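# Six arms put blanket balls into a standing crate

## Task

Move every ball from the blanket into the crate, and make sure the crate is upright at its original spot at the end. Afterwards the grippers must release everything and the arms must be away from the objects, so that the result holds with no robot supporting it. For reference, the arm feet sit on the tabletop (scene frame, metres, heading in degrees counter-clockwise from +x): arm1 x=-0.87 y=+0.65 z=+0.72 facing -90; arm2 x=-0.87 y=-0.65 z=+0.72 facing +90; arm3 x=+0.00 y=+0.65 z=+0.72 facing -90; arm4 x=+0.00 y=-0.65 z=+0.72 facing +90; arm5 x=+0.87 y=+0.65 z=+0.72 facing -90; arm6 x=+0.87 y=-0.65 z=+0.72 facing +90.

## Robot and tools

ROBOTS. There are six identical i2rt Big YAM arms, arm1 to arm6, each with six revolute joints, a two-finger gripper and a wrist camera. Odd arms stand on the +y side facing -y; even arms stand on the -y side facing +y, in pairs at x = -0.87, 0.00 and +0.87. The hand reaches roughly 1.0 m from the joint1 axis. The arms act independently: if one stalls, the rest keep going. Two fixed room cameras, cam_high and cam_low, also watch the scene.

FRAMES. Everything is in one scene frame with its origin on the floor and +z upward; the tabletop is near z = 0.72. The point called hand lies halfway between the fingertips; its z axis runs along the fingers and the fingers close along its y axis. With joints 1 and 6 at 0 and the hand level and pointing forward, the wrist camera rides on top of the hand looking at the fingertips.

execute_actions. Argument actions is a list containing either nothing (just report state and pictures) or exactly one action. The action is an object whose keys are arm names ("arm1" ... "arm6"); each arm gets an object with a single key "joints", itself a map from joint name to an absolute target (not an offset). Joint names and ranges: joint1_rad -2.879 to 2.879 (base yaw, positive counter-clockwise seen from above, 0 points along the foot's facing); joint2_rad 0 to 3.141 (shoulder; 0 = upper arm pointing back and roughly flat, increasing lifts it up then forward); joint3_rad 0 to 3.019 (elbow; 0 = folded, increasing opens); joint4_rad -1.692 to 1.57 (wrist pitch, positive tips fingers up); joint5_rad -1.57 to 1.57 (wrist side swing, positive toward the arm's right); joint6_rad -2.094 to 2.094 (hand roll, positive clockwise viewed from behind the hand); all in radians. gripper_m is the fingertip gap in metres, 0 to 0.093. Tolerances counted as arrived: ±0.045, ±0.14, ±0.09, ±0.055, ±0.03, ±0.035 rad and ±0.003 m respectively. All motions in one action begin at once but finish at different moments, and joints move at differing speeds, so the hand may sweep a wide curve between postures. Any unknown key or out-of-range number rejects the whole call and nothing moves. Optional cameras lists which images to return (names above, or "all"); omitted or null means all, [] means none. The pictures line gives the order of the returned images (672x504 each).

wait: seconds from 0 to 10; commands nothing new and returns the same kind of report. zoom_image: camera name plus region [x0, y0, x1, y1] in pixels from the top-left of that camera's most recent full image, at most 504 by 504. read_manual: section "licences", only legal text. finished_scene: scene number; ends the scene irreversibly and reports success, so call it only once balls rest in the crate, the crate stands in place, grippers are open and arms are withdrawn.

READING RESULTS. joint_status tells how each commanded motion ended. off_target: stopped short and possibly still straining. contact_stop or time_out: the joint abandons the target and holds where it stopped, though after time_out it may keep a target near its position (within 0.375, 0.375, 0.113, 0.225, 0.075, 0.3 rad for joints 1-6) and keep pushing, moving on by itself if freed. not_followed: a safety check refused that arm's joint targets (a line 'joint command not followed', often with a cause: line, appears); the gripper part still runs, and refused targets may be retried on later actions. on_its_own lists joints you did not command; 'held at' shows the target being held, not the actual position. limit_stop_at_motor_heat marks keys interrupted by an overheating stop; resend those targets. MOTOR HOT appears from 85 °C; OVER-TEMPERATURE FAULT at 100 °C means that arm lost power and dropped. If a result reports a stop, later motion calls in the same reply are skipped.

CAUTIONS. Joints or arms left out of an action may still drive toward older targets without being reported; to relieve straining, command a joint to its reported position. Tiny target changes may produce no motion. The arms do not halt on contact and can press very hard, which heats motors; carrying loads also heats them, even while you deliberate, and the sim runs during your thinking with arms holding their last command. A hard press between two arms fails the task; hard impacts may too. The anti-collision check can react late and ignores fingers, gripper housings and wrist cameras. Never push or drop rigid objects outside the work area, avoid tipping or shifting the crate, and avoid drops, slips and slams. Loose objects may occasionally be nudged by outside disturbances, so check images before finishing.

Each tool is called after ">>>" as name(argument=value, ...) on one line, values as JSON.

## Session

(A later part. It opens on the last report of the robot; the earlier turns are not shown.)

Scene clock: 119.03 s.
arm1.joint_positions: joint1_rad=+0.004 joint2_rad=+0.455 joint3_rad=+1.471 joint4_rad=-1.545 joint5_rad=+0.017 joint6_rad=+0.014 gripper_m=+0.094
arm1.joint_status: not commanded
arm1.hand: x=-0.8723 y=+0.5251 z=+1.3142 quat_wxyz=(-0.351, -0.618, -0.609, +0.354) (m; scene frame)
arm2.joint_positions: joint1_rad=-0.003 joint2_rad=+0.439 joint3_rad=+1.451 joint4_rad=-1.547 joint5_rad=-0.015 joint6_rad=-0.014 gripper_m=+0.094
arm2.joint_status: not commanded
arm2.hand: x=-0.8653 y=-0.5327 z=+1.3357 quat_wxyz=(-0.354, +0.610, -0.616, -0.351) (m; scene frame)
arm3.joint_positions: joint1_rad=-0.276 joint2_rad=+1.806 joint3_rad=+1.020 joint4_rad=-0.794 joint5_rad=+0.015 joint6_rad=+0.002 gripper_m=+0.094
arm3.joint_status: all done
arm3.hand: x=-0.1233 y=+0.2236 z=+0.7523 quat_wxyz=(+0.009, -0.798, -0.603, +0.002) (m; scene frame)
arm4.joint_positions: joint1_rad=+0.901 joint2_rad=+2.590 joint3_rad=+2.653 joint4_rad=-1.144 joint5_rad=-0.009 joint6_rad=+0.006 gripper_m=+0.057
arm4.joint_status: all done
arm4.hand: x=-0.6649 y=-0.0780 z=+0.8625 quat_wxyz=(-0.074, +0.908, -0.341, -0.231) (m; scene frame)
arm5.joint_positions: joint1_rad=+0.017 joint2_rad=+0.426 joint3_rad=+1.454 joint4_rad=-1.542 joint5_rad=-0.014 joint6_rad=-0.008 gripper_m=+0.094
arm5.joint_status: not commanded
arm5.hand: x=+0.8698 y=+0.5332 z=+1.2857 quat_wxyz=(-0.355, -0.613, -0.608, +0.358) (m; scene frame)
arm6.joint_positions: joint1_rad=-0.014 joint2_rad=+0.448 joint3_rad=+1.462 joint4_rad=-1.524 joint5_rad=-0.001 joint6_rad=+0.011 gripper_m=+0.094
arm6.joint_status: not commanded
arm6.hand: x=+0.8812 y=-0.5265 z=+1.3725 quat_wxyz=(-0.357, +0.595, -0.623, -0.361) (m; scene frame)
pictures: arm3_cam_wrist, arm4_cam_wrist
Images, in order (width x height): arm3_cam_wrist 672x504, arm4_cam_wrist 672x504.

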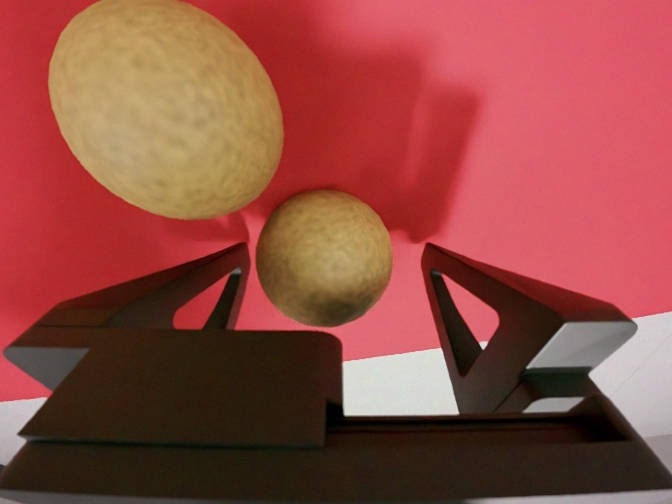

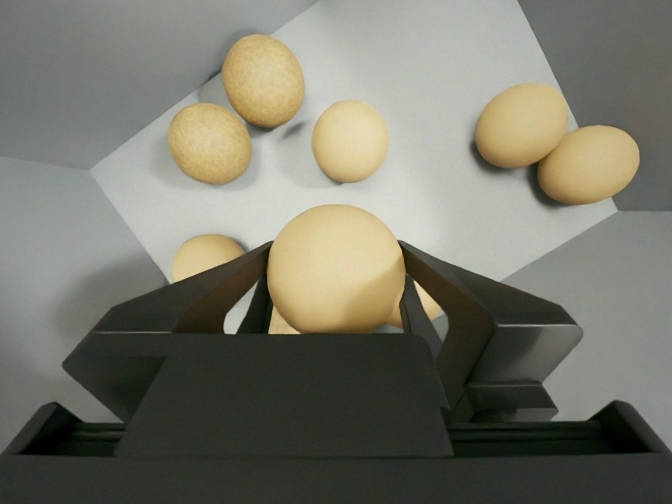

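>>> execute_actions(actions=[{"arm4":{"joints":{"gripper_m":0.07}},"arm3":{"joints":{"gripper_m":0.035}}}], cameras=[])

>>> execute_actions(actions=[{"arm4":{"joints":{"joint2_rad":2.3}},"arm3":{"joints":{"joint2_rad":1.45,"joint3_rad":1.45,"joint4_rad":-1.5}}}], cameras=["arm3_cam_wrist","cam_high"])

Scene clock: 120.03 s.
arm1.joint_positions: joint1_rad=+0.004 joint2_rad=+0.455 joint3_rad=+1.471 joint4_rad=-1.545 joint5_rad=+0.017 joint6_rad=+0.014 gripper_m=+0.094
arm1.joint_status: not commanded
arm1.hand: x=-0.8723 y=+0.5251 z=+1.3142 quat_wxyz=(-0.351, -0.618, -0.609, +0.354) (m; scene frame)
arm2.joint_positions: joint1_rad=-0.003 joint2_rad=+0.439 joint3_rad=+1.451 joint4_rad=-1.547 joint5_rad=-0.015 joint6_rad=-0.014 gripper_m=+0.094
arm2.joint_status: not commanded
arm2.hand: x=-0.8653 y=-0.5327 z=+1.3357 quat_wxyz=(-0.354, +0.610, -0.616, -0.351) (m; scene frame)
arm3.joint_positions: joint1_rad=-0.276 joint2_rad=+1.806 joint3_rad=+1.020 joint4_rad=-0.794 joint5_rad=+0.015 joint6_rad=+0.002 gripper_m=+0.057
arm3.joint_status: gripper_m off_target (ended at +0.057, target +0.035)
arm3.hand: x=-0.1233 y=+0.2237 z=+0.7523 quat_wxyz=(+0.009, -0.798, -0.603, +0.002) (m; scene frame)
arm4.joint_positions: joint1_rad=+0.901 joint2_rad=+2.590 joint3_rad=+2.653 joint4_rad=-1.144 joint5_rad=-0.009 joint6_rad=+0.006 gripper_m=+0.070
arm4.joint_status: all done
arm4.hand: x=-0.6649 y=-0.0780 z=+0.8625 quat_wxyz=(-0.074, +0.908, -0.341, -0.231) (m; scene frame)
arm5.joint_positions: joint1_rad=+0.017 joint2_rad=+0.426 joint3_rad=+1.454 joint4_rad=-1.542 joint5_rad=-0.014 joint6_rad=-0.008 gripper_m=+0.094
arm5.joint_status: not commanded
arm5.hand: x=+0.8698 y=+0.5332 z=+1.2857 quat_wxyz=(-0.355, -0.613, -0.608, +0.358) (m; scene frame)
arm6.joint_positions: joint1_rad=-0.014 joint2_rad=+0.448 joint3_rad=+1.462 joint4_rad=-1.524 joint5_rad=-0.001 joint6_rad=+0.011 gripper_m=+0.094
arm6.joint_status: not commanded
arm6.hand: x=+0.8812 y=-0.5265 z=+1.3725 quat_wxyz=(-0.357, +0.595, -0.623, -0.361) (m; scene frame)
pictures: none
No camera images: the call's "cameras" was empty. Leave "cameras" out to get every camera's image.

Scene clock: 121.50 s.
arm1.joint_positions: joint1_rad=+0.004 joint2_rad=+0.455 joint3_rad=+1.471 joint4_rad=-1.545 joint5_rad=+0.017 joint6_rad=+0.014 gripper_m=+0.094
arm1.joint_status: not commanded
arm1.hand: x=-0.8723 y=+0.5251 z=+1.3142 quat_wxyz=(-0.351, -0.618, -0.609, +0.354) (m; scene frame)
arm2.joint_positions: joint1_rad=-0.003 joint2_rad=+0.439 joint3_rad=+1.451 joint4_rad=-1.547 joint5_rad=-0.015 joint6_rad=-0.014 gripper_m=+0.094
arm2.joint_status: not commanded
arm2.hand: x=-0.8653 y=-0.5327 z=+1.3357 quat_wxyz=(-0.354, +0.610, -0.616, -0.351) (m; scene frame)
arm3.joint_positions: joint1_rad=-0.276 joint2_rad=+1.454 joint3_rad=+1.443 joint4_rad=-1.481 joint5_rad=+0.015 joint6_rad=+0.002 gripper_m=+0.057
arm3.joint_status: all done
arm3.hand: x=-0.1237 y=+0.2215 z=+1.0505 quat_wxyz=(-0.018, -0.798, -0.602, +0.037) (m; scene frame)
arm4.joint_positions: joint1_rad=+0.901 joint2_rad=+2.266 joint3_rad=+2.675 joint4_rad=-1.144 joint5_rad=-0.009 joint6_rad=+0.006 gripper_m=+0.070
arm4.joint_status: all done
arm4.hand: x=-0.6422 y=-0.0929 z=+1.1491 quat_wxyz=(-0.131, +0.856, -0.321, -0.384) (m; scene frame)
arm5.joint_positions: joint1_rad=+0.017 joint2_rad=+0.426 joint3_rad=+1.454 joint4_rad=-1.542 joint5_rad=-0.014 joint6_rad=-0.008 gripper_m=+0.094
arm5.joint_status: not commanded
arm5.hand: x=+0.8698 y=+0.5332 z=+1.2857 quat_wxyz=(-0.355, -0.613, -0.608, +0.358) (m; scene frame)
arm6.joint_positions: joint1_rad=-0.014 joint2_rad=+0.448 joint3_rad=+1.462 joint4_rad=-1.524 joint5_rad=-0.001 joint6_rad=+0.011 gripper_m=+0.094
arm6.joint_status: not commanded
arm6.hand: x=+0.8812 y=-0.5265 z=+1.3725 quat_wxyz=(-0.357, +0.595, -0.623, -0.361) (m; scene frame)
pictures: arm3_cam_wrist, cam_high
Images, in order (width x height): arm3_cam_wrist 672x504, cam_high 672x504.

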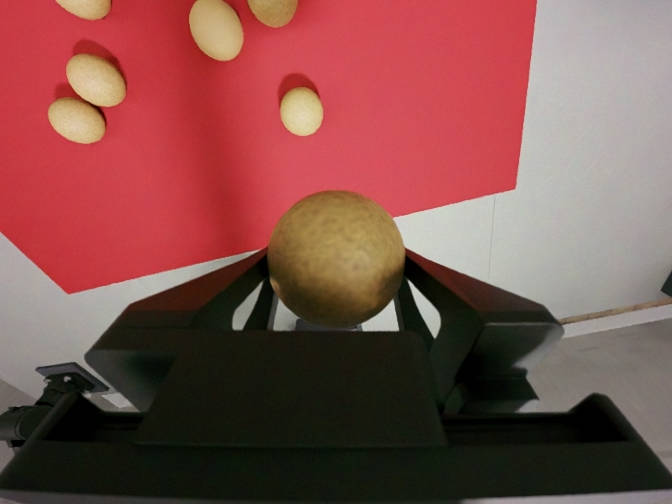

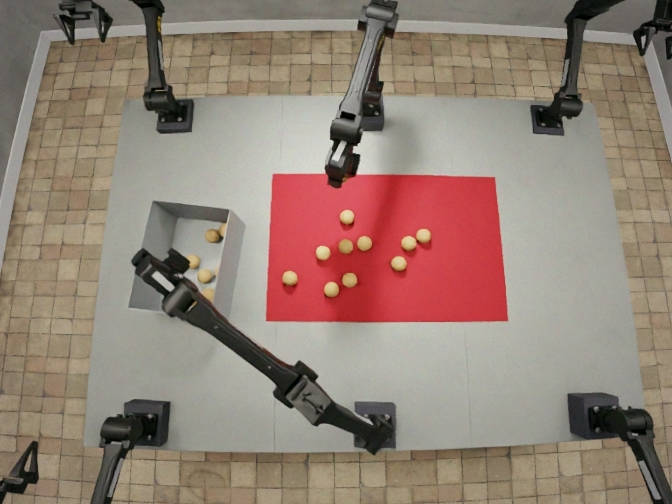

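>>> execute_actions(actions=[{"arm4":{"joints":{"joint1_rad":0.575,"joint2_rad":2.06,"joint3_rad":1.78,"joint4_rad":-1.255,"gripper_m":0.094}},"arm3":{"joints":{"joint1_rad":-0.81}}}], cameras=["arm4_cam_wrist","cam_high"])

Scene clock: 123.70 s.
arm1.joint_positions: joint1_rad=+0.004 joint2_rad=+0.455 joint3_rad=+1.471 joint4_rad=-1.545 joint5_rad=+0.017 joint6_rad=+0.014 gripper_m=+0.094
arm1.joint_status: not commanded
arm1.hand: x=-0.8723 y=+0.5251 z=+1.3142 quat_wxyz=(-0.351, -0.618, -0.609, +0.354) (m; scene frame)
arm2.joint_positions: joint1_rad=-0.003 joint2_rad=+0.439 joint3_rad=+1.451 joint4_rad=-1.547 joint5_rad=-0.015 joint6_rad=-0.014 gripper_m=+0.094
arm2.joint_status: not commanded
arm2.hand: x=-0.8653 y=-0.5327 z=+1.3357 quat_wxyz=(-0.354, +0.610, -0.616, -0.351) (m; scene frame)
arm3.joint_positions: joint1_rad=-0.815 joint2_rad=+1.454 joint3_rad=+1.443 joint4_rad=-1.481 joint5_rad=+0.017 joint6_rad=+0.002 gripper_m=+0.057
arm3.joint_status: all done
arm3.hand: x=-0.3262 y=+0.3460 z=+1.0506 quat_wxyz=(-0.007, -0.929, -0.368, +0.040) (m; scene frame)
arm4.joint_positions: joint1_rad=+0.586 joint2_rad=+2.050 joint3_rad=+1.777 joint4_rad=-1.241 joint5_rad=-0.006 joint6_rad=+0.006 gripper_m=+0.094
arm4.joint_status: all done
arm4.hand: x=-0.3310 y=-0.1035 z=+0.8689 quat_wxyz=(-0.005, +0.869, -0.493, -0.027) (m; scene frame)
arm5.joint_positions: joint1_rad=+0.017 joint2_rad=+0.426 joint3_rad=+1.454 joint4_rad=-1.542 joint5_rad=-0.014 joint6_rad=-0.008 gripper_m=+0.094
arm5.joint_status: not commanded
arm5.hand: x=+0.8698 y=+0.5332 z=+1.2857 quat_wxyz=(-0.355, -0.613, -0.608, +0.358) (m; scene frame)
arm6.joint_positions: joint1_rad=-0.014 joint2_rad=+0.448 joint3_rad=+1.462 joint4_rad=-1.524 joint5_rad=-0.001 joint6_rad=+0.011 gripper_m=+0.094
arm6.joint_status: not commanded
arm6.hand: x=+0.8812 y=-0.5265 z=+1.3725 quat_wxyz=(-0.357, +0.595, -0.623, -0.361) (m; scene frame)
pictures: arm4_cam_wrist, cam_high
Images, in order (width x height): arm4_cam_wrist 672x504, cam_high 672x504.

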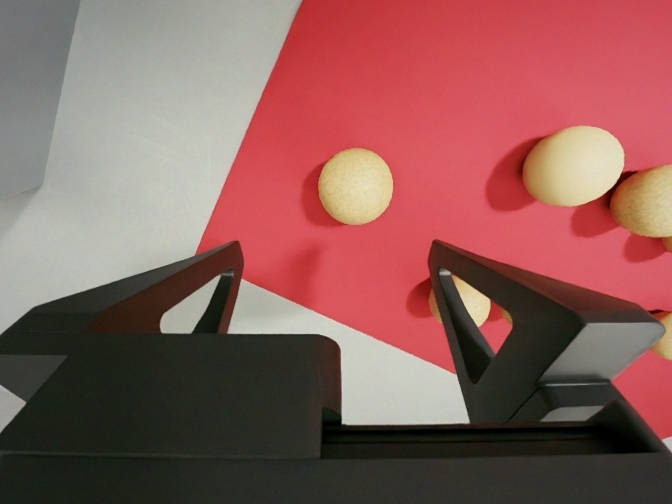

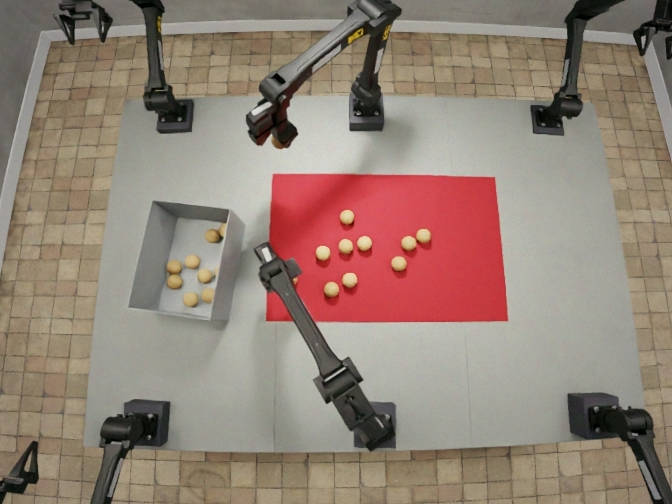

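>>> execute_actions(actions=[{"arm4":{"joints":{"joint1_rad":0.553,"joint2_rad":2.19,"joint3_rad":1.685,"joint4_rad":-1.05}},"arm3":{"joints":{"joint2_rad":2.27,"joint3_rad":2.7,"joint4_rad":-1.1}}}], cameras=["arm4_cam_wrist","arm3_cam_wrist"])

Scene clock: 126.20 s.
arm1.joint_positions: joint1_rad=+0.004 joint2_rad=+0.455 joint3_rad=+1.471 joint4_rad=-1.545 joint5_rad=+0.017 joint6_rad=+0.014 gripper_m=+0.094
arm1.joint_status: not commanded
arm1.hand: x=-0.8723 y=+0.5251 z=+1.3142 quat_wxyz=(-0.351, -0.618, -0.609, +0.354) (m; scene frame)
arm2.joint_positions: joint1_rad=-0.003 joint2_rad=+0.439 joint3_rad=+1.451 joint4_rad=-1.547 joint5_rad=-0.015 joint6_rad=-0.014 gripper_m=+0.094
arm2.joint_status: not commanded
arm2.hand: x=-0.8653 y=-0.5327 z=+1.3357 quat_wxyz=(-0.354, +0.610, -0.616, -0.351) (m; scene frame)
arm3.joint_positions: joint1_rad=-0.815 joint2_rad=+2.249 joint3_rad=+2.666 joint4_rad=-1.122 joint5_rad=+0.017 joint6_rad=+0.002 gripper_m=+0.057
arm3.joint_status: all done
arm3.hand: x=-0.6184 y=+0.0694 z=+1.1647 quat_wxyz=(-0.149, -0.845, -0.331, +0.394) (m; scene frame)
arm4.joint_positions: joint1_rad=+0.559 joint2_rad=+2.187 joint3_rad=+1.677 joint4_rad=-1.067 joint5_rad=-0.006 joint6_rad=+0.006 gripper_m=+0.094
arm4.joint_status: all done
arm4.hand: x=-0.3116 y=-0.1052 z=+0.7498 quat_wxyz=(+0.011, +0.863, -0.505, +0.001) (m; scene frame)
arm5.joint_positions: joint1_rad=+0.017 joint2_rad=+0.426 joint3_rad=+1.454 joint4_rad=-1.542 joint5_rad=-0.014 joint6_rad=-0.008 gripper_m=+0.094
arm5.joint_status: not commanded
arm5.hand: x=+0.8698 y=+0.5332 z=+1.2857 quat_wxyz=(-0.355, -0.613, -0.608, +0.358) (m; scene frame)
arm6.joint_positions: joint1_rad=-0.014 joint2_rad=+0.448 joint3_rad=+1.462 joint4_rad=-1.524 joint5_rad=-0.001 joint6_rad=+0.011 gripper_m=+0.094
arm6.joint_status: not commanded
arm6.hand: x=+0.8812 y=-0.5265 z=+1.3725 quat_wxyz=(-0.357, +0.595, -0.623, -0.361) (m; scene frame)
pictures: arm3_cam_wrist, arm4_cam_wrist
Images, in order (width x height): arm3_cam_wrist 672x504, arm4_cam_wrist 672x504.

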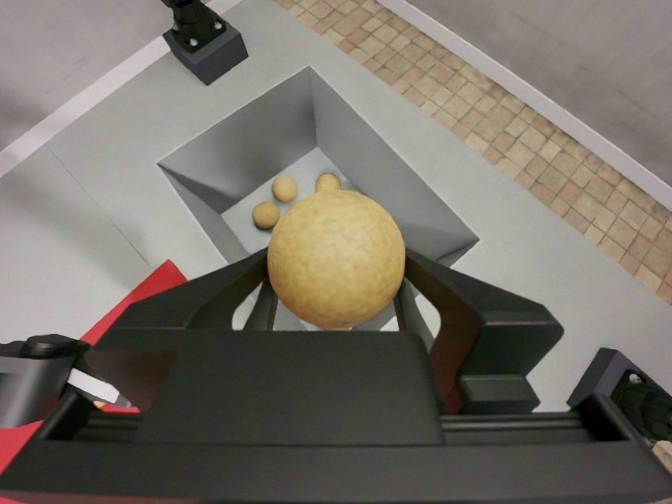

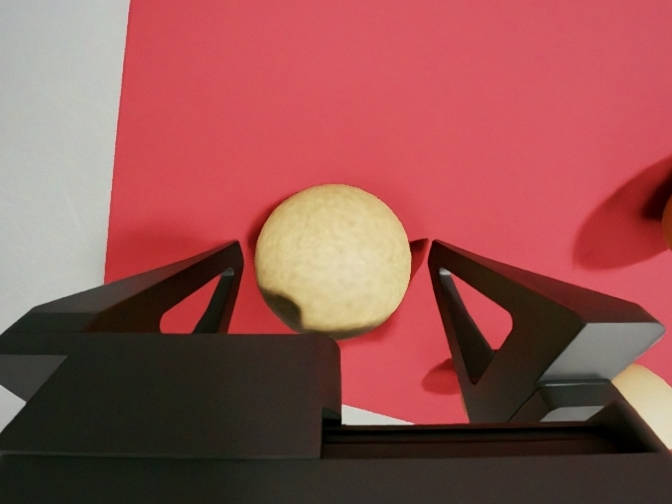

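>>> execute_actions(actions=[{"arm4":{"joints":{"gripper_m":0.035}},"arm3":{"joints":{"joint1_rad":-0.82,"joint2_rad":2.63,"joint3_rad":2.74,"joint4_rad":-1.05}}}], cameras=["arm3_cam_wrist"])

>>> execute_actions(actions=[{"arm4":{"joints":{"joint2_rad":1.75,"joint3_rad":1.75,"joint4_rad":-1.5}},"arm3":{"joints":{"gripper_m":0.07}}}], cameras=["arm4_cam_wrist"])

>>> execute_actions(actions=[{"arm4":{"joints":{"joint1_rad":0.95}},"arm3":{"joints":{"joint2_rad":2.33}}}], cameras=["cam_high"])

Scene clock: 128.57 s.
arm1.joint_positions: joint1_rad=+0.004 joint2_rad=+0.455 joint3_rad=+1.471 joint4_rad=-1.545 joint5_rad=+0.017 joint6_rad=+0.014 gripper_m=+0.094
arm1.joint_status: not commanded
arm1.hand: x=-0.8723 y=+0.5251 z=+1.3142 quat_wxyz=(-0.351, -0.618, -0.609, +0.354) (m; scene frame)
arm2.joint_positions: joint1_rad=-0.003 joint2_rad=+0.439 joint3_rad=+1.451 joint4_rad=-1.547 joint5_rad=-0.015 joint6_rad=-0.014 gripper_m=+0.094
arm2.joint_status: not commanded
arm2.hand: x=-0.8653 y=-0.5327 z=+1.3357 quat_wxyz=(-0.354, +0.610, -0.616, -0.351) (m; scene frame)
arm3.joint_positions: joint1_rad=-0.815 joint2_rad=+2.611 joint3_rad=+2.713 joint4_rad=-1.065 joint5_rad=+0.017 joint6_rad=+0.002 gripper_m=+0.057
arm3.joint_status: all done
arm3.hand: x=-0.6582 y=+0.0317 z=+0.8868 quat_wxyz=(-0.104, -0.888, -0.349, +0.282) (m; scene frame)
arm4.joint_positions: joint1_rad=+0.559 joint2_rad=+2.187 joint3_rad=+1.677 joint4_rad=-1.067 joint5_rad=-0.007 joint6_rad=+0.006 gripper_m=+0.057
arm4.joint_status: gripper_m off_target (ended at +0.057, target +0.035)
arm4.hand: x=-0.3117 y=-0.1052 z=+0.7498 quat_wxyz=(+0.011, +0.863, -0.505, +0.001) (m; scene frame)
arm5.joint_positions: joint1_rad=+0.017 joint2_rad=+0.426 joint3_rad=+1.454 joint4_rad=-1.542 joint5_rad=-0.014 joint6_rad=-0.008 gripper_m=+0.094
arm5.joint_status: not commanded
arm5.hand: x=+0.8698 y=+0.5332 z=+1.2857 quat_wxyz=(-0.355, -0.613, -0.608, +0.358) (m; scene frame)
arm6.joint_positions: joint1_rad=-0.014 joint2_rad=+0.448 joint3_rad=+1.462 joint4_rad=-1.524 joint5_rad=-0.001 joint6_rad=+0.011 gripper_m=+0.094
arm6.joint_status: not commanded
arm6.hand: x=+0.8812 y=-0.5265 z=+1.3725 quat_wxyz=(-0.357, +0.595, -0.623, -0.361) (m; scene frame)
pictures: arm3_cam_wrist
Images, in order (width x height): arm3_cam_wrist 672x504.

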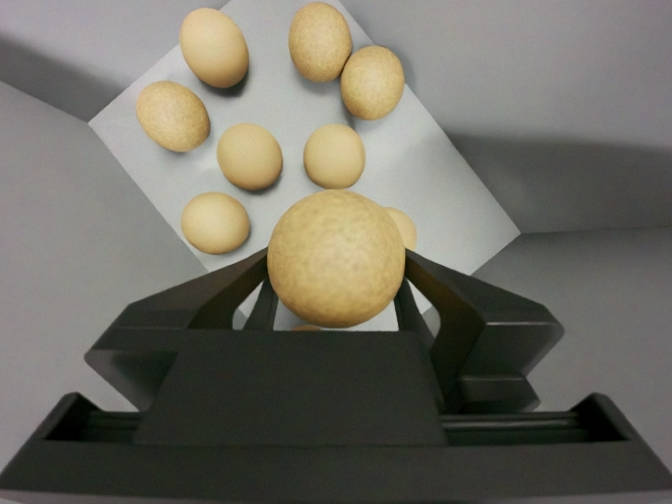

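Scene clock: 130.03 s.
arm1.joint_positions: joint1_rad=+0.004 joint2_rad=+0.455 joint3_rad=+1.471 joint4_rad=-1.545 joint5_rad=+0.017 joint6_rad=+0.014 gripper_m=+0.094
arm1.joint_status: not commanded
arm1.hand: x=-0.8723 y=+0.5251 z=+1.3142 quat_wxyz=(-0.351, -0.618, -0.609, +0.354) (m; scene frame)
arm2.joint_positions: joint1_rad=-0.003 joint2_rad=+0.439 joint3_rad=+1.451 joint4_rad=-1.547 joint5_rad=-0.015 joint6_rad=-0.014 gripper_m=+0.094
arm2.joint_status: not commanded
arm2.hand: x=-0.8653 y=-0.5327 z=+1.3357 quat_wxyz=(-0.354, +0.610, -0.616, -0.351) (m; scene frame)
arm3.joint_positions: joint1_rad=-0.815 joint2_rad=+2.611 joint3_rad=+2.713 joint4_rad=-1.065 joint5_rad=+0.017 joint6_rad=+0.002 gripper_m=+0.070
arm3.joint_status: all done
arm3.hand: x=-0.6582 y=+0.0317 z=+0.8868 quat_wxyz=(-0.104, -0.888, -0.349, +0.282) (m; scene frame)
arm4.joint_positions: joint1_rad=+0.559 joint2_rad=+1.729 joint3_rad=+1.740 joint4_rad=-1.483 joint5_rad=-0.007 joint6_rad=+0.006 gripper_m=+0.057
arm4.joint_status: all done
arm4.hand: x=-0.2736 y=-0.1657 z=+1.0358 quat_wxyz=(-0.016, +0.862, -0.505, -0.045) (m; scene frame)
arm5.joint_positions: joint1_rad=+0.017 joint2_rad=+0.426 joint3_rad=+1.454 joint4_rad=-1.542 joint5_rad=-0.014 joint6_rad=-0.008 gripper_m=+0.094
arm5.joint_status: not commanded
arm5.hand: x=+0.8698 y=+0.5332 z=+1.2857 quat_wxyz=(-0.355, -0.613, -0.608, +0.358) (m; scene frame)
arm6.joint_positions: joint1_rad=-0.014 joint2_rad=+0.448 joint3_rad=+1.462 joint4_rad=-1.524 joint5_rad=-0.001 joint6_rad=+0.011 gripper_m=+0.094
arm6.joint_status: not commanded
arm6.hand: x=+0.8812 y=-0.5265 z=+1.3725 quat_wxyz=(-0.357, +0.595, -0.623, -0.361) (m; scene frame)
pictures: arm4_cam_wrist
Images, in order (width x height): arm4_cam_wrist 672x504.

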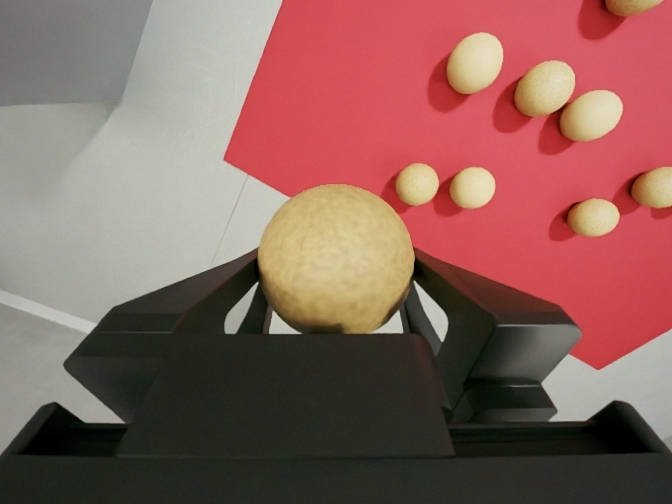

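Scene clock: 131.73 s.
arm1.joint_positions: joint1_rad=+0.004 joint2_rad=+0.455 joint3_rad=+1.471 joint4_rad=-1.545 joint5_rad=+0.017 joint6_rad=+0.014 gripper_m=+0.094
arm1.joint_status: not commanded
arm1.hand: x=-0.8723 y=+0.5251 z=+1.3142 quat_wxyz=(-0.351, -0.618, -0.609, +0.354) (m; scene frame)
arm2.joint_positions: joint1_rad=-0.003 joint2_rad=+0.439 joint3_rad=+1.451 joint4_rad=-1.547 joint5_rad=-0.015 joint6_rad=-0.014 gripper_m=+0.094
arm2.joint_status: not commanded
arm2.hand: x=-0.8653 y=-0.5327 z=+1.3357 quat_wxyz=(-0.354, +0.610, -0.616, -0.351) (m; scene frame)
arm3.joint_positions: joint1_rad=-0.815 joint2_rad=+2.331 joint3_rad=+2.739 joint4_rad=-1.065 joint5_rad=+0.017 joint6_rad=+0.002 gripper_m=+0.070
arm3.joint_status: all done
arm3.hand: x=-0.6391 y=+0.0496 z=+1.1454 quat_wxyz=(-0.157, -0.835, -0.327, +0.413) (m; scene frame)
arm4.joint_positions: joint1_rad=+0.953 joint2_rad=+1.729 joint3_rad=+1.740 joint4_rad=-1.483 joint5_rad=-0.010 joint6_rad=+0.006 gripper_m=+0.057
arm4.joint_status: all done
arm4.hand: x=-0.4376 y=-0.3085 z=+1.0384 quat_wxyz=(-0.005, +0.944, -0.326, -0.050) (m; scene frame)
arm5.joint_positions: joint1_rad=+0.017 joint2_rad=+0.426 joint3_rad=+1.454 joint4_rad=-1.542 joint5_rad=-0.014 joint6_rad=-0.008 gripper_m=+0.094
arm5.joint_status: not commanded
arm5.hand: x=+0.8698 y=+0.5332 z=+1.2857 quat_wxyz=(-0.355, -0.613, -0.608, +0.358) (m; scene frame)
arm6.joint_positions: joint1_rad=-0.014 joint2_rad=+0.448 joint3_rad=+1.462 joint4_rad=-1.524 joint5_rad=-0.001 joint6_rad=+0.011 gripper_m=+0.094
arm6.joint_status: not commanded
arm6.hand: x=+0.8812 y=-0.5265 z=+1.3725 quat_wxyz=(-0.357, +0.595, -0.623, -0.361) (m; scene frame)
pictures: cam_high
Images, in order (width x height): cam_high 672x504.

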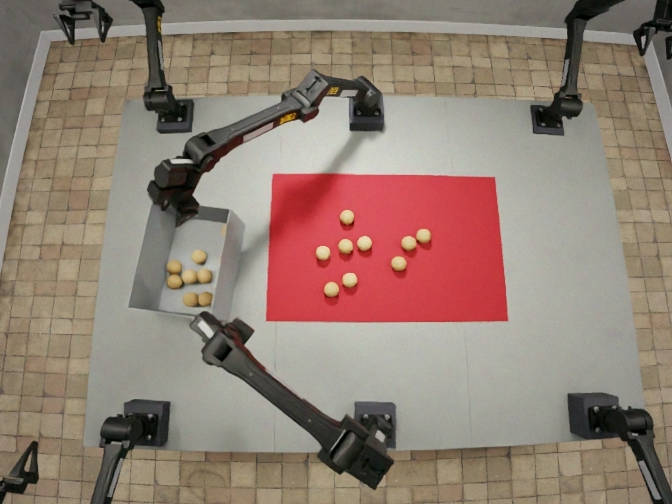

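>>> execute_actions(actions=[{"arm4":{"joints":{"joint2_rad":2.25,"joint3_rad":2.6,"joint4_rad":-1.15}},"arm3":{"joints":{"joint1_rad":-0.18,"joint2_rad":1.76,"joint3_rad":1.315,"joint4_rad":-1.09,"gripper_m":0.094}}}], cameras=["arm3_cam_wrist","arm4_cam_wrist"])

Scene clock: 134.50 s.
arm1.joint_positions: joint1_rad=+0.004 joint2_rad=+0.455 joint3_rad=+1.471 joint4_rad=-1.545 joint5_rad=+0.017 joint6_rad=+0.014 gripper_m=+0.094
arm1.joint_status: not commanded
arm1.hand: x=-0.8723 y=+0.5251 z=+1.3142 quat_wxyz=(-0.351, -0.618, -0.609, +0.354) (m; scene frame)
arm2.joint_positions: joint1_rad=-0.003 joint2_rad=+0.439 joint3_rad=+1.451 joint4_rad=-1.547 joint5_rad=-0.015 joint6_rad=-0.014 gripper_m=+0.094
arm2.joint_status: not commanded
arm2.hand: x=-0.8653 y=-0.5327 z=+1.3357 quat_wxyz=(-0.354, +0.610, -0.616, -0.351) (m; scene frame)
arm3.joint_positions: joint1_rad=-0.187 joint2_rad=+1.759 joint3_rad=+1.312 joint4_rad=-1.079 joint5_rad=+0.016 joint6_rad=+0.002 gripper_m=+0.094
arm3.joint_status: all done
arm3.hand: x=-0.0981 y=+0.1449 z=+0.8645 quat_wxyz=(-0.008, -0.770, -0.637, +0.023) (m; scene frame)
arm4.joint_positions: joint1_rad=+0.953 joint2_rad=+2.241 joint3_rad=+2.562 joint4_rad=-1.168 joint5_rad=-0.010 joint6_rad=+0.006 gripper_m=+0.057
arm4.joint_status: all done
arm4.hand: x=-0.6592 y=-0.1358 z=+1.1057 quat_wxyz=(-0.104, +0.884, -0.306, -0.338) (m; scene frame)
arm5.joint_positions: joint1_rad=+0.017 joint2_rad=+0.426 joint3_rad=+1.454 joint4_rad=-1.542 joint5_rad=-0.014 joint6_rad=-0.008 gripper_m=+0.094
arm5.joint_status: not commanded
arm5.hand: x=+0.8698 y=+0.5332 z=+1.2857 quat_wxyz=(-0.355, -0.613, -0.608, +0.358) (m; scene frame)
arm6.joint_positions: joint1_rad=-0.014 joint2_rad=+0.448 joint3_rad=+1.462 joint4_rad=-1.524 joint5_rad=-0.001 joint6_rad=+0.011 gripper_m=+0.094
arm6.joint_status: not commanded
arm6.hand: x=+0.8812 y=-0.5265 z=+1.3725 quat_wxyz=(-0.357, +0.595, -0.623, -0.361) (m; scene frame)
pictures: arm3_cam_wrist, arm4_cam_wrist
Images, in order (width x height): arm3_cam_wrist 672x504, arm4_cam_wrist 672x504.

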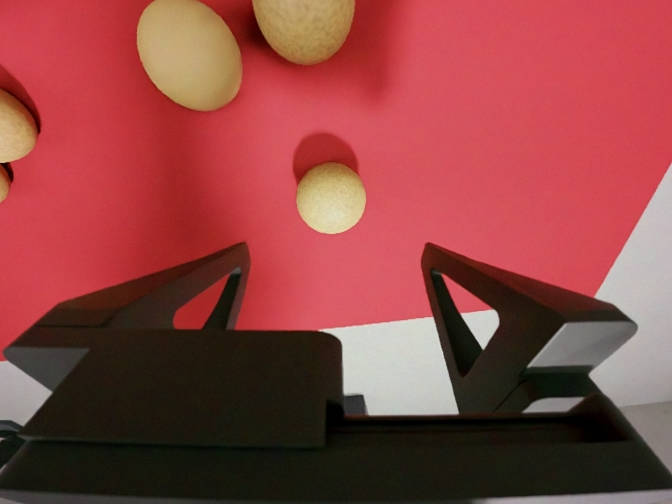

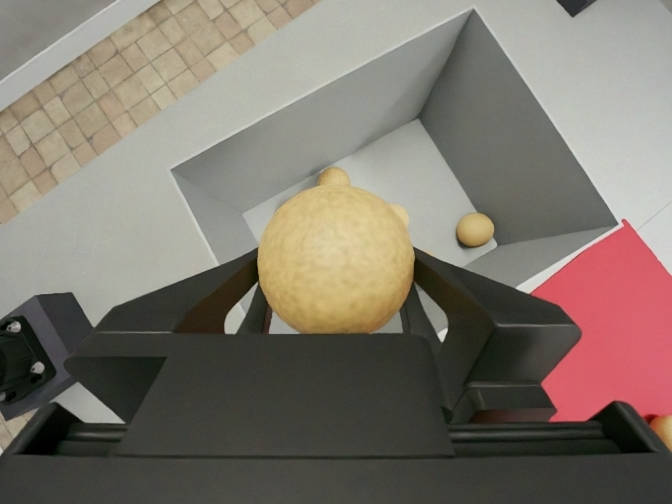

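>>> execute_actions(actions=[{"arm4":{"joints":{"joint1_rad":0.88,"joint2_rad":2.54,"joint3_rad":2.62,"joint4_rad":-1.15}},"arm3":{"joints":{"joint2_rad":1.908,"joint3_rad":1.19,"joint4_rad":-0.835}}}], cameras=["arm3_cam_wrist","arm4_cam_wrist"])

Scene clock: 136.37 s.
arm1.joint_positions: joint1_rad=+0.004 joint2_rad=+0.455 joint3_rad=+1.471 joint4_rad=-1.545 joint5_rad=+0.017 joint6_rad=+0.014 gripper_m=+0.094
arm1.joint_status: not commanded
arm1.hand: x=-0.8723 y=+0.5251 z=+1.3142 quat_wxyz=(-0.351, -0.618, -0.609, +0.354) (m; scene frame)
arm2.joint_positions: joint1_rad=-0.003 joint2_rad=+0.439 joint3_rad=+1.451 joint4_rad=-1.547 joint5_rad=-0.015 joint6_rad=-0.014 gripper_m=+0.094
arm2.joint_status: not commanded
arm2.hand: x=-0.8653 y=-0.5327 z=+1.3357 quat_wxyz=(-0.354, +0.610, -0.616, -0.351) (m; scene frame)
arm3.joint_positions: joint1_rad=-0.187 joint2_rad=+1.909 joint3_rad=+1.184 joint4_rad=-0.854 joint5_rad=+0.016 joint6_rad=+0.002 gripper_m=+0.094
arm3.joint_status: all done
arm3.hand: x=-0.0948 y=+0.1635 z=+0.7516 quat_wxyz=(+0.009, -0.770, -0.638, +0.003) (m; scene frame)
arm4.joint_positions: joint1_rad=+0.872 joint2_rad=+2.560 joint3_rad=+2.593 joint4_rad=-1.164 joint5_rad=-0.010 joint6_rad=+0.006 gripper_m=+0.057
arm4.joint_status: all done
arm4.hand: x=-0.6367 y=-0.0687 z=+0.8557 quat_wxyz=(-0.068, +0.909, -0.356, -0.206) (m; scene frame)
arm5.joint_positions: joint1_rad=+0.017 joint2_rad=+0.426 joint3_rad=+1.454 joint4_rad=-1.542 joint5_rad=-0.014 joint6_rad=-0.008 gripper_m=+0.094
arm5.joint_status: not commanded
arm5.hand: x=+0.8698 y=+0.5332 z=+1.2857 quat_wxyz=(-0.355, -0.613, -0.608, +0.358) (m; scene frame)
arm6.joint_positions: joint1_rad=-0.014 joint2_rad=+0.448 joint3_rad=+1.462 joint4_rad=-1.524 joint5_rad=-0.001 joint6_rad=+0.011 gripper_m=+0.094
arm6.joint_status: not commanded
arm6.hand: x=+0.8812 y=-0.5265 z=+1.3725 quat_wxyz=(-0.357, +0.595, -0.623, -0.361) (m; scene frame)
pictures: arm3_cam_wrist, arm4_cam_wrist
Images, in order (width x height): arm3_cam_wrist 672x504, arm4_cam_wrist 672x504.

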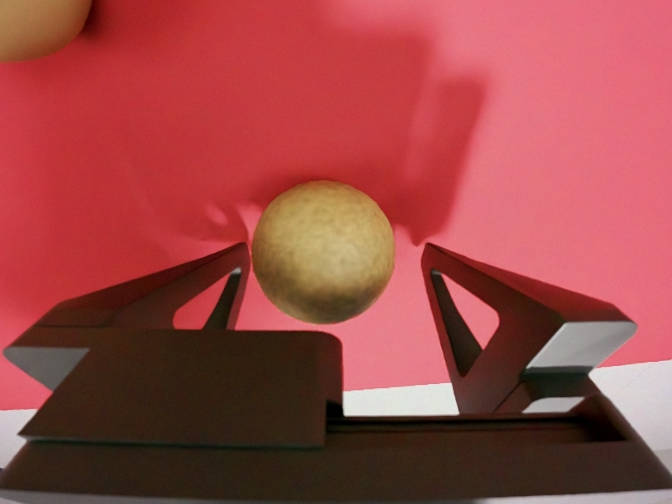

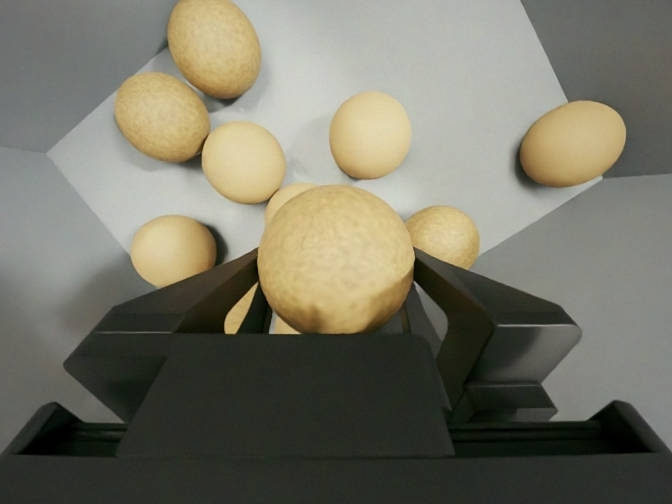

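>>> execute_actions(actions=[{"arm4":{"joints":{"gripper_m":0.07}},"arm3":{"joints":{"gripper_m":0.035}}}], cameras=[])

>>> execute_actions(actions=[{"arm4":{"joints":{"joint2_rad":2.27,"joint3_rad":2.66}},"arm3":{"joints":{"joint2_rad":1.45,"joint3_rad":1.45,"joint4_rad":-1.5}}}], cameras=["arm3_cam_wrist","cam_high"])

Scene clock: 137.40 s.
arm1.joint_positions: joint1_rad=+0.004 joint2_rad=+0.455 joint3_rad=+1.471 joint4_rad=-1.545 joint5_rad=+0.017 joint6_rad=+0.014 gripper_m=+0.094
arm1.joint_status: not commanded
arm1.hand: x=-0.8723 y=+0.5251 z=+1.3142 quat_wxyz=(-0.351, -0.618, -0.609, +0.354) (m; scene frame)
arm2.joint_positions: joint1_rad=-0.003 joint2_rad=+0.439 joint3_rad=+1.451 joint4_rad=-1.547 joint5_rad=-0.015 joint6_rad=-0.014 gripper_m=+0.094
arm2.joint_status: not commanded
arm2.hand: x=-0.8653 y=-0.5327 z=+1.3357 quat_wxyz=(-0.354, +0.610, -0.616, -0.351) (m; scene frame)
arm3.joint_positions: joint1_rad=-0.187 joint2_rad=+1.909 joint3_rad=+1.184 joint4_rad=-0.853 joint5_rad=+0.016 joint6_rad=+0.002 gripper_m=+0.057
arm3.joint_status: gripper_m off_target (ended at +0.057, target +0.035)
arm3.hand: x=-0.0947 y=+0.1634 z=+0.7516 quat_wxyz=(+0.008, -0.770, -0.638, +0.003) (m; scene frame)
arm4.joint_positions: joint1_rad=+0.872 joint2_rad=+2.560 joint3_rad=+2.593 joint4_rad=-1.164 joint5_rad=-0.007 joint6_rad=+0.006 gripper_m=+0.070
arm4.joint_status: all done
arm4.hand: x=-0.6364 y=-0.0684 z=+0.8557 quat_wxyz=(-0.069, +0.909, -0.356, -0.206) (m; scene frame)
arm5.joint_positions: joint1_rad=+0.017 joint2_rad=+0.426 joint3_rad=+1.454 joint4_rad=-1.542 joint5_rad=-0.014 joint6_rad=-0.008 gripper_m=+0.094
arm5.joint_status: not commanded
arm5.hand: x=+0.8698 y=+0.5332 z=+1.2857 quat_wxyz=(-0.355, -0.613, -0.608, +0.358) (m; scene frame)
arm6.joint_positions: joint1_rad=-0.014 joint2_rad=+0.448 joint3_rad=+1.462 joint4_rad=-1.524 joint5_rad=-0.001 joint6_rad=+0.011 gripper_m=+0.094
arm6.joint_status: not commanded
arm6.hand: x=+0.8812 y=-0.5265 z=+1.3725 quat_wxyz=(-0.357, +0.595, -0.623, -0.361) (m; scene frame)
pictures: none
No camera images: the call's "cameras" was empty. Leave "cameras" out to get every camera's image.

Scene clock: 138.93 s.
arm1.joint_positions: joint1_rad=+0.004 joint2_rad=+0.455 joint3_rad=+1.471 joint4_rad=-1.545 joint5_rad=+0.017 joint6_rad=+0.014 gripper_m=+0.094
arm1.joint_status: not commanded
arm1.hand: x=-0.8723 y=+0.5251 z=+1.3142 quat_wxyz=(-0.351, -0.618, -0.609, +0.354) (m; scene frame)
arm2.joint_positions: joint1_rad=-0.003 joint2_rad=+0.439 joint3_rad=+1.451 joint4_rad=-1.547 joint5_rad=-0.015 joint6_rad=-0.014 gripper_m=+0.094
arm2.joint_status: not commanded
arm2.hand: x=-0.8653 y=-0.5327 z=+1.3357 quat_wxyz=(-0.354, +0.610, -0.616, -0.351) (m; scene frame)
arm3.joint_positions: joint1_rad=-0.187 joint2_rad=+1.456 joint3_rad=+1.444 joint4_rad=-1.482 joint5_rad=+0.016 joint6_rad=+0.002 gripper_m=+0.057
arm3.joint_status: all done
arm3.hand: x=-0.0853 y=+0.2118 z=+1.0504 quat_wxyz=(-0.019, -0.770, -0.637, +0.036) (m; scene frame)
arm4.joint_positions: joint1_rad=+0.872 joint2_rad=+2.236 joint3_rad=+2.654 joint4_rad=-1.164 joint5_rad=-0.007 joint6_rad=+0.006 gripper_m=+0.070
arm4.joint_status: all done
arm4.hand: x=-0.6171 y=-0.0810 z=+1.1585 quat_wxyz=(-0.135, +0.853, -0.335, -0.376) (m; scene frame)
arm5.joint_positions: joint1_rad=+0.017 joint2_rad=+0.426 joint3_rad=+1.454 joint4_rad=-1.542 joint5_rad=-0.014 joint6_rad=-0.008 gripper_m=+0.094
arm5.joint_status: not commanded
arm5.hand: x=+0.8698 y=+0.5332 z=+1.2857 quat_wxyz=(-0.355, -0.613, -0.608, +0.358) (m; scene frame)
arm6.joint_positions: joint1_rad=-0.014 joint2_rad=+0.448 joint3_rad=+1.462 joint4_rad=-1.524 joint5_rad=-0.001 joint6_rad=+0.011 gripper_m=+0.094
arm6.joint_status: not commanded
arm6.hand: x=+0.8812 y=-0.5265 z=+1.3725 quat_wxyz=(-0.357, +0.595, -0.623, -0.361) (m; scene frame)
pictures: arm3_cam_wrist, cam_high
Images, in order (width x height): arm3_cam_wrist 672x504, cam_high 672x504.

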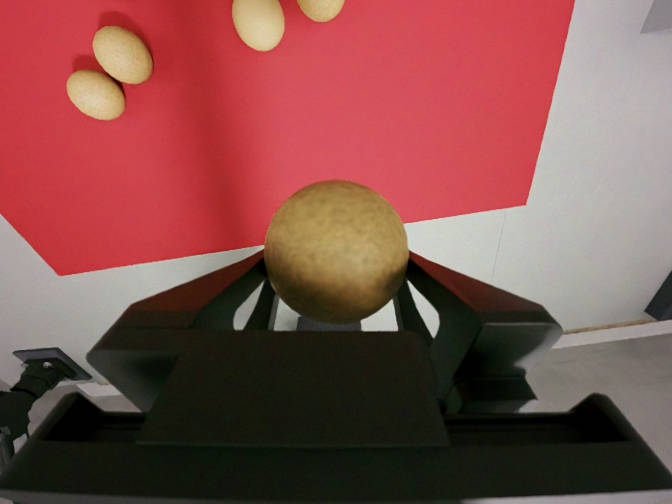

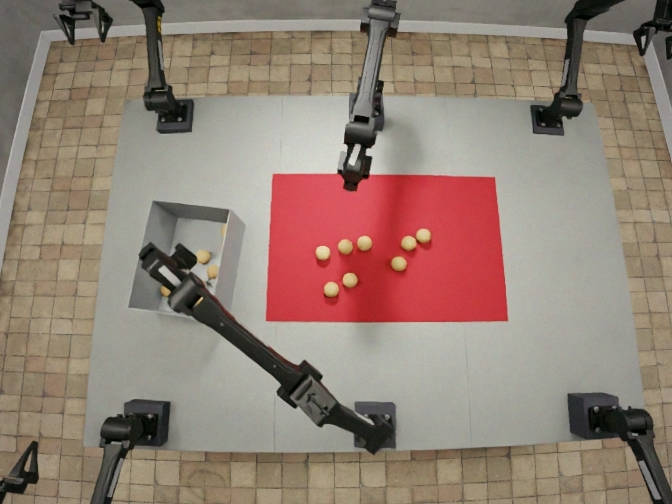

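>>> execute_actions(actions=[{"arm4":{"joints":{"joint1_rad":0.325,"joint2_rad":1.8,"joint3_rad":1.36,"joint4_rad":-1.105,"joint6_rad":1.0,"gripper_m":0.094}},"arm3":{"joints":{"joint1_rad":-0.81}}}], cameras=["arm4_cam_wrist","cam_high"])

Scene clock: 141.77 s.
arm1.joint_positions: joint1_rad=+0.004 joint2_rad=+0.455 joint3_rad=+1.471 joint4_rad=-1.545 joint5_rad=+0.017 joint6_rad=+0.014 gripper_m=+0.094
arm1.joint_status: not commanded
arm1.hand: x=-0.8723 y=+0.5251 z=+1.3142 quat_wxyz=(-0.351, -0.618, -0.609, +0.354) (m; scene frame)
arm2.joint_positions: joint1_rad=-0.003 joint2_rad=+0.439 joint3_rad=+1.451 joint4_rad=-1.547 joint5_rad=-0.015 joint6_rad=-0.014 gripper_m=+0.094
arm2.joint_status: not commanded
arm2.hand: x=-0.8653 y=-0.5327 z=+1.3357 quat_wxyz=(-0.354, +0.610, -0.616, -0.351) (m; scene frame)
arm3.joint_positions: joint1_rad=-0.812 joint2_rad=+1.456 joint3_rad=+1.444 joint4_rad=-1.482 joint5_rad=+0.017 joint6_rad=+0.002 gripper_m=+0.057
arm3.joint_status: all done
arm3.hand: x=-0.3258 y=+0.3449 z=+1.0506 quat_wxyz=(-0.007, -0.928, -0.369, +0.040) (m; scene frame)
arm4.joint_positions: joint1_rad=+0.336 joint2_rad=+1.805 joint3_rad=+1.358 joint4_rad=-1.110 joint5_rad=-0.007 joint6_rad=+0.990 gripper_m=+0.094
arm4.joint_status: all done
arm4.hand: x=-0.1526 y=-0.1485 z=+0.8535 quat_wxyz=(+0.008, +0.424, -0.906, -0.004) (m; scene frame)
arm5.joint_positions: joint1_rad=+0.017 joint2_rad=+0.426 joint3_rad=+1.454 joint4_rad=-1.542 joint5_rad=-0.014 joint6_rad=-0.008 gripper_m=+0.094
arm5.joint_status: not commanded
arm5.hand: x=+0.8698 y=+0.5332 z=+1.2857 quat_wxyz=(-0.355, -0.613, -0.608, +0.358) (m; scene frame)
arm6.joint_positions: joint1_rad=-0.014 joint2_rad=+0.448 joint3_rad=+1.462 joint4_rad=-1.524 joint5_rad=-0.001 joint6_rad=+0.011 gripper_m=+0.094
arm6.joint_status: not commanded
arm6.hand: x=+0.8812 y=-0.5265 z=+1.3725 quat_wxyz=(-0.357, +0.595, -0.623, -0.361) (m; scene frame)
pictures: arm4_cam_wrist, cam_high
Images, in order (width x height): arm4_cam_wrist 672x504, cam_high 672x504.

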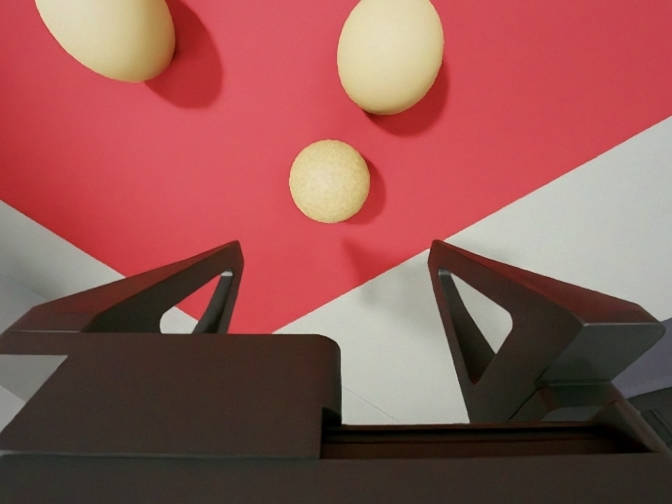

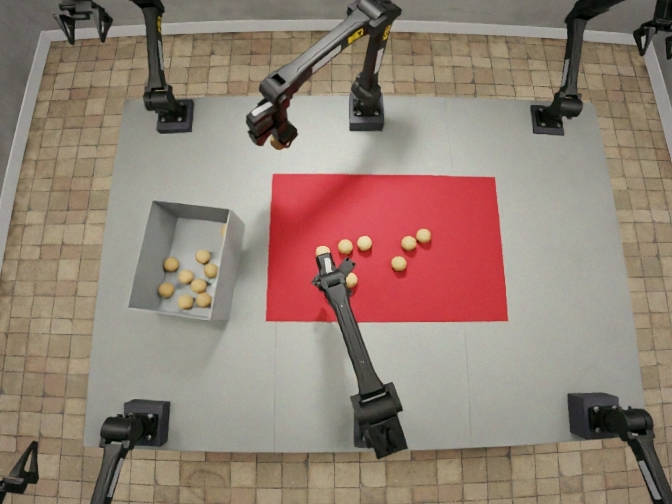

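>>> execute_actions(actions=[{"arm4":{"joints":{"joint2_rad":1.965,"joint3_rad":1.285,"joint4_rad":-0.88}},"arm3":{"joints":{"joint2_rad":2.27,"joint3_rad":2.7,"joint4_rad":-1.1}}}], cameras=["arm4_cam_wrist"])

Scene clock: 144.67 s.
arm1.joint_positions: joint1_rad=+0.004 joint2_rad=+0.455 joint3_rad=+1.471 joint4_rad=-1.545 joint5_rad=+0.017 joint6_rad=+0.014 gripper_m=+0.094
arm1.joint_status: not commanded
arm1.hand: x=-0.8723 y=+0.5251 z=+1.3142 quat_wxyz=(-0.351, -0.618, -0.609, +0.354) (m; scene frame)
arm2.joint_positions: joint1_rad=-0.003 joint2_rad=+0.439 joint3_rad=+1.451 joint4_rad=-1.547 joint5_rad=-0.015 joint6_rad=-0.014 gripper_m=+0.094
arm2.joint_status: not commanded
arm2.hand: x=-0.8653 y=-0.5327 z=+1.3357 quat_wxyz=(-0.354, +0.610, -0.616, -0.351) (m; scene frame)
arm3.joint_positions: joint1_rad=-0.812 joint2_rad=+2.248 joint3_rad=+2.667 joint4_rad=-1.121 joint5_rad=+0.017 joint6_rad=+0.002 gripper_m=+0.057
arm3.joint_status: all done
arm3.hand: x=-0.6170 y=+0.0680 z=+1.1653 quat_wxyz=(-0.149, -0.844, -0.332, +0.394) (m; scene frame)
arm4.joint_positions: joint1_rad=+0.336 joint2_rad=+1.963 joint3_rad=+1.280 joint4_rad=-0.897 joint5_rad=-0.007 joint6_rad=+0.991 gripper_m=+0.094
arm4.joint_status: all done
arm4.hand: x=-0.1532 y=-0.1498 z=+0.7490 quat_wxyz=(+0.009, +0.424, -0.906, +0.007) (m; scene frame)
arm5.joint_positions: joint1_rad=+0.017 joint2_rad=+0.426 joint3_rad=+1.454 joint4_rad=-1.542 joint5_rad=-0.014 joint6_rad=-0.008 gripper_m=+0.094
arm5.joint_status: not commanded
arm5.hand: x=+0.8698 y=+0.5332 z=+1.2857 quat_wxyz=(-0.355, -0.613, -0.608, +0.358) (m; scene frame)
arm6.joint_positions: joint1_rad=-0.014 joint2_rad=+0.448 joint3_rad=+1.462 joint4_rad=-1.524 joint5_rad=-0.001 joint6_rad=+0.011 gripper_m=+0.094
arm6.joint_status: not commanded
arm6.hand: x=+0.8812 y=-0.5265 z=+1.3725 quat_wxyz=(-0.357, +0.595, -0.623, -0.361) (m; scene frame)
pictures: arm4_cam_wrist
Images, in order (width x height): arm4_cam_wrist 672x504.

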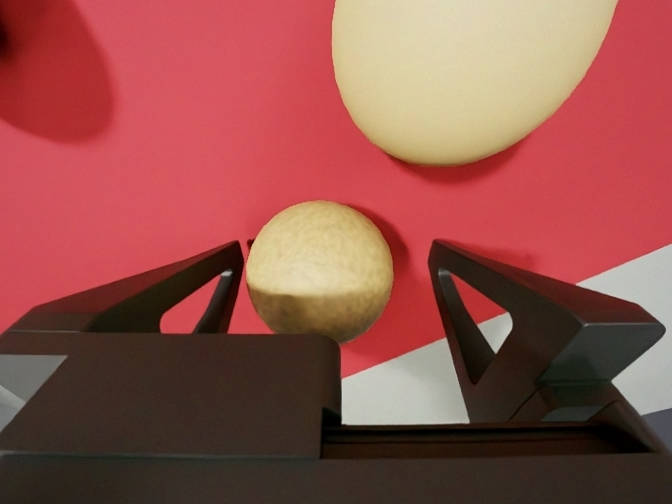

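>>> execute_actions(actions=[{"arm4":{"joints":{"gripper_m":0.035}},"arm3":{"joints":{"joint1_rad":-0.82,"joint2_rad":2.63,"joint3_rad":2.74,"joint4_rad":-1.05}}}], cameras=["cam_high","arm4_cam_wrist"])

Scene clock: 148.40 s.
arm1.joint_positions: joint1_rad=+0.004 joint2_rad=+0.455 joint3_rad=+1.471 joint4_rad=-1.545 joint5_rad=+0.017 joint6_rad=+0.014 gripper_m=+0.094
arm1.joint_status: not commanded
arm1.hand: x=-0.8723 y=+0.5251 z=+1.3142 quat_wxyz=(-0.351, -0.618, -0.609, +0.354) (m; scene frame)
arm2.joint_positions: joint1_rad=-0.003 joint2_rad=+0.439 joint3_rad=+1.451 joint4_rad=-1.547 joint5_rad=-0.015 joint6_rad=-0.014 gripper_m=+0.094
arm2.joint_status: not commanded
arm2.hand: x=-0.8653 y=-0.5327 z=+1.3357 quat_wxyz=(-0.354, +0.610, -0.616, -0.351) (m; scene frame)
arm3.joint_positions: joint1_rad=-0.812 joint2_rad=+2.610 joint3_rad=+2.711 joint4_rad=-1.065 joint5_rad=+0.017 joint6_rad=+0.002 gripper_m=+0.057
arm3.joint_status: all done
arm3.hand: x=-0.6567 y=+0.0304 z=+0.8866 quat_wxyz=(-0.104, -0.887, -0.350, +0.281) (m; scene frame)
arm4.joint_positions: joint1_rad=+0.336 joint2_rad=+1.963 joint3_rad=+1.280 joint4_rad=-0.896 joint5_rad=-0.007 joint6_rad=+0.991 gripper_m=+0.056
arm4.joint_status: gripper_m off_target (ended at +0.056, target +0.035)
arm4.hand: x=-0.1533 y=-0.1497 z=+0.7490 quat_wxyz=(+0.009, +0.423, -0.906, +0.007) (m; scene frame)
arm5.joint_positions: joint1_rad=+0.017 joint2_rad=+0.426 joint3_rad=+1.454 joint4_rad=-1.542 joint5_rad=-0.014 joint6_rad=-0.008 gripper_m=+0.094
arm5.joint_status: not commanded
arm5.hand: x=+0.8698 y=+0.5332 z=+1.2857 quat_wxyz=(-0.355, -0.613, -0.608, +0.358) (m; scene frame)
arm6.joint_positions: joint1_rad=-0.014 joint2_rad=+0.448 joint3_rad=+1.462 joint4_rad=-1.524 joint5_rad=-0.001 joint6_rad=+0.011 gripper_m=+0.094
arm6.joint_status: not commanded
arm6.hand: x=+0.8812 y=-0.5265 z=+1.3725 quat_wxyz=(-0.357, +0.595, -0.623, -0.361) (m; scene frame)
pictures: arm4_cam_wrist, cam_high
Images, in order (width x height): arm4_cam_wrist 672x504, cam_high 672x504.

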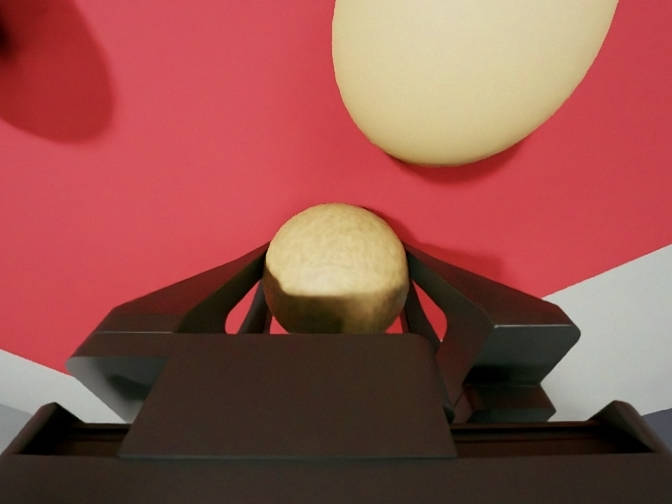

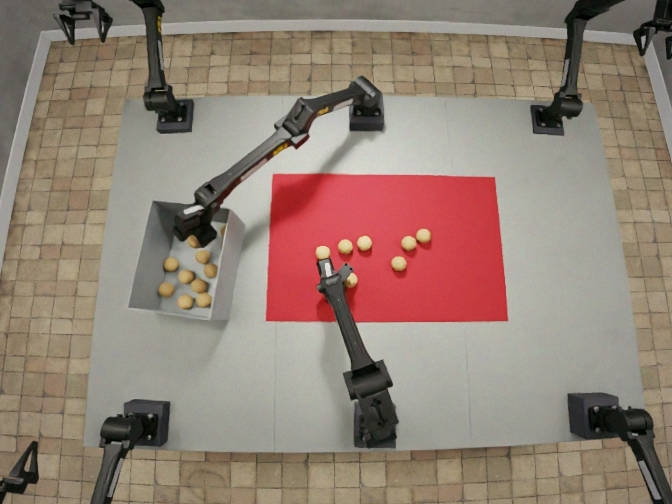

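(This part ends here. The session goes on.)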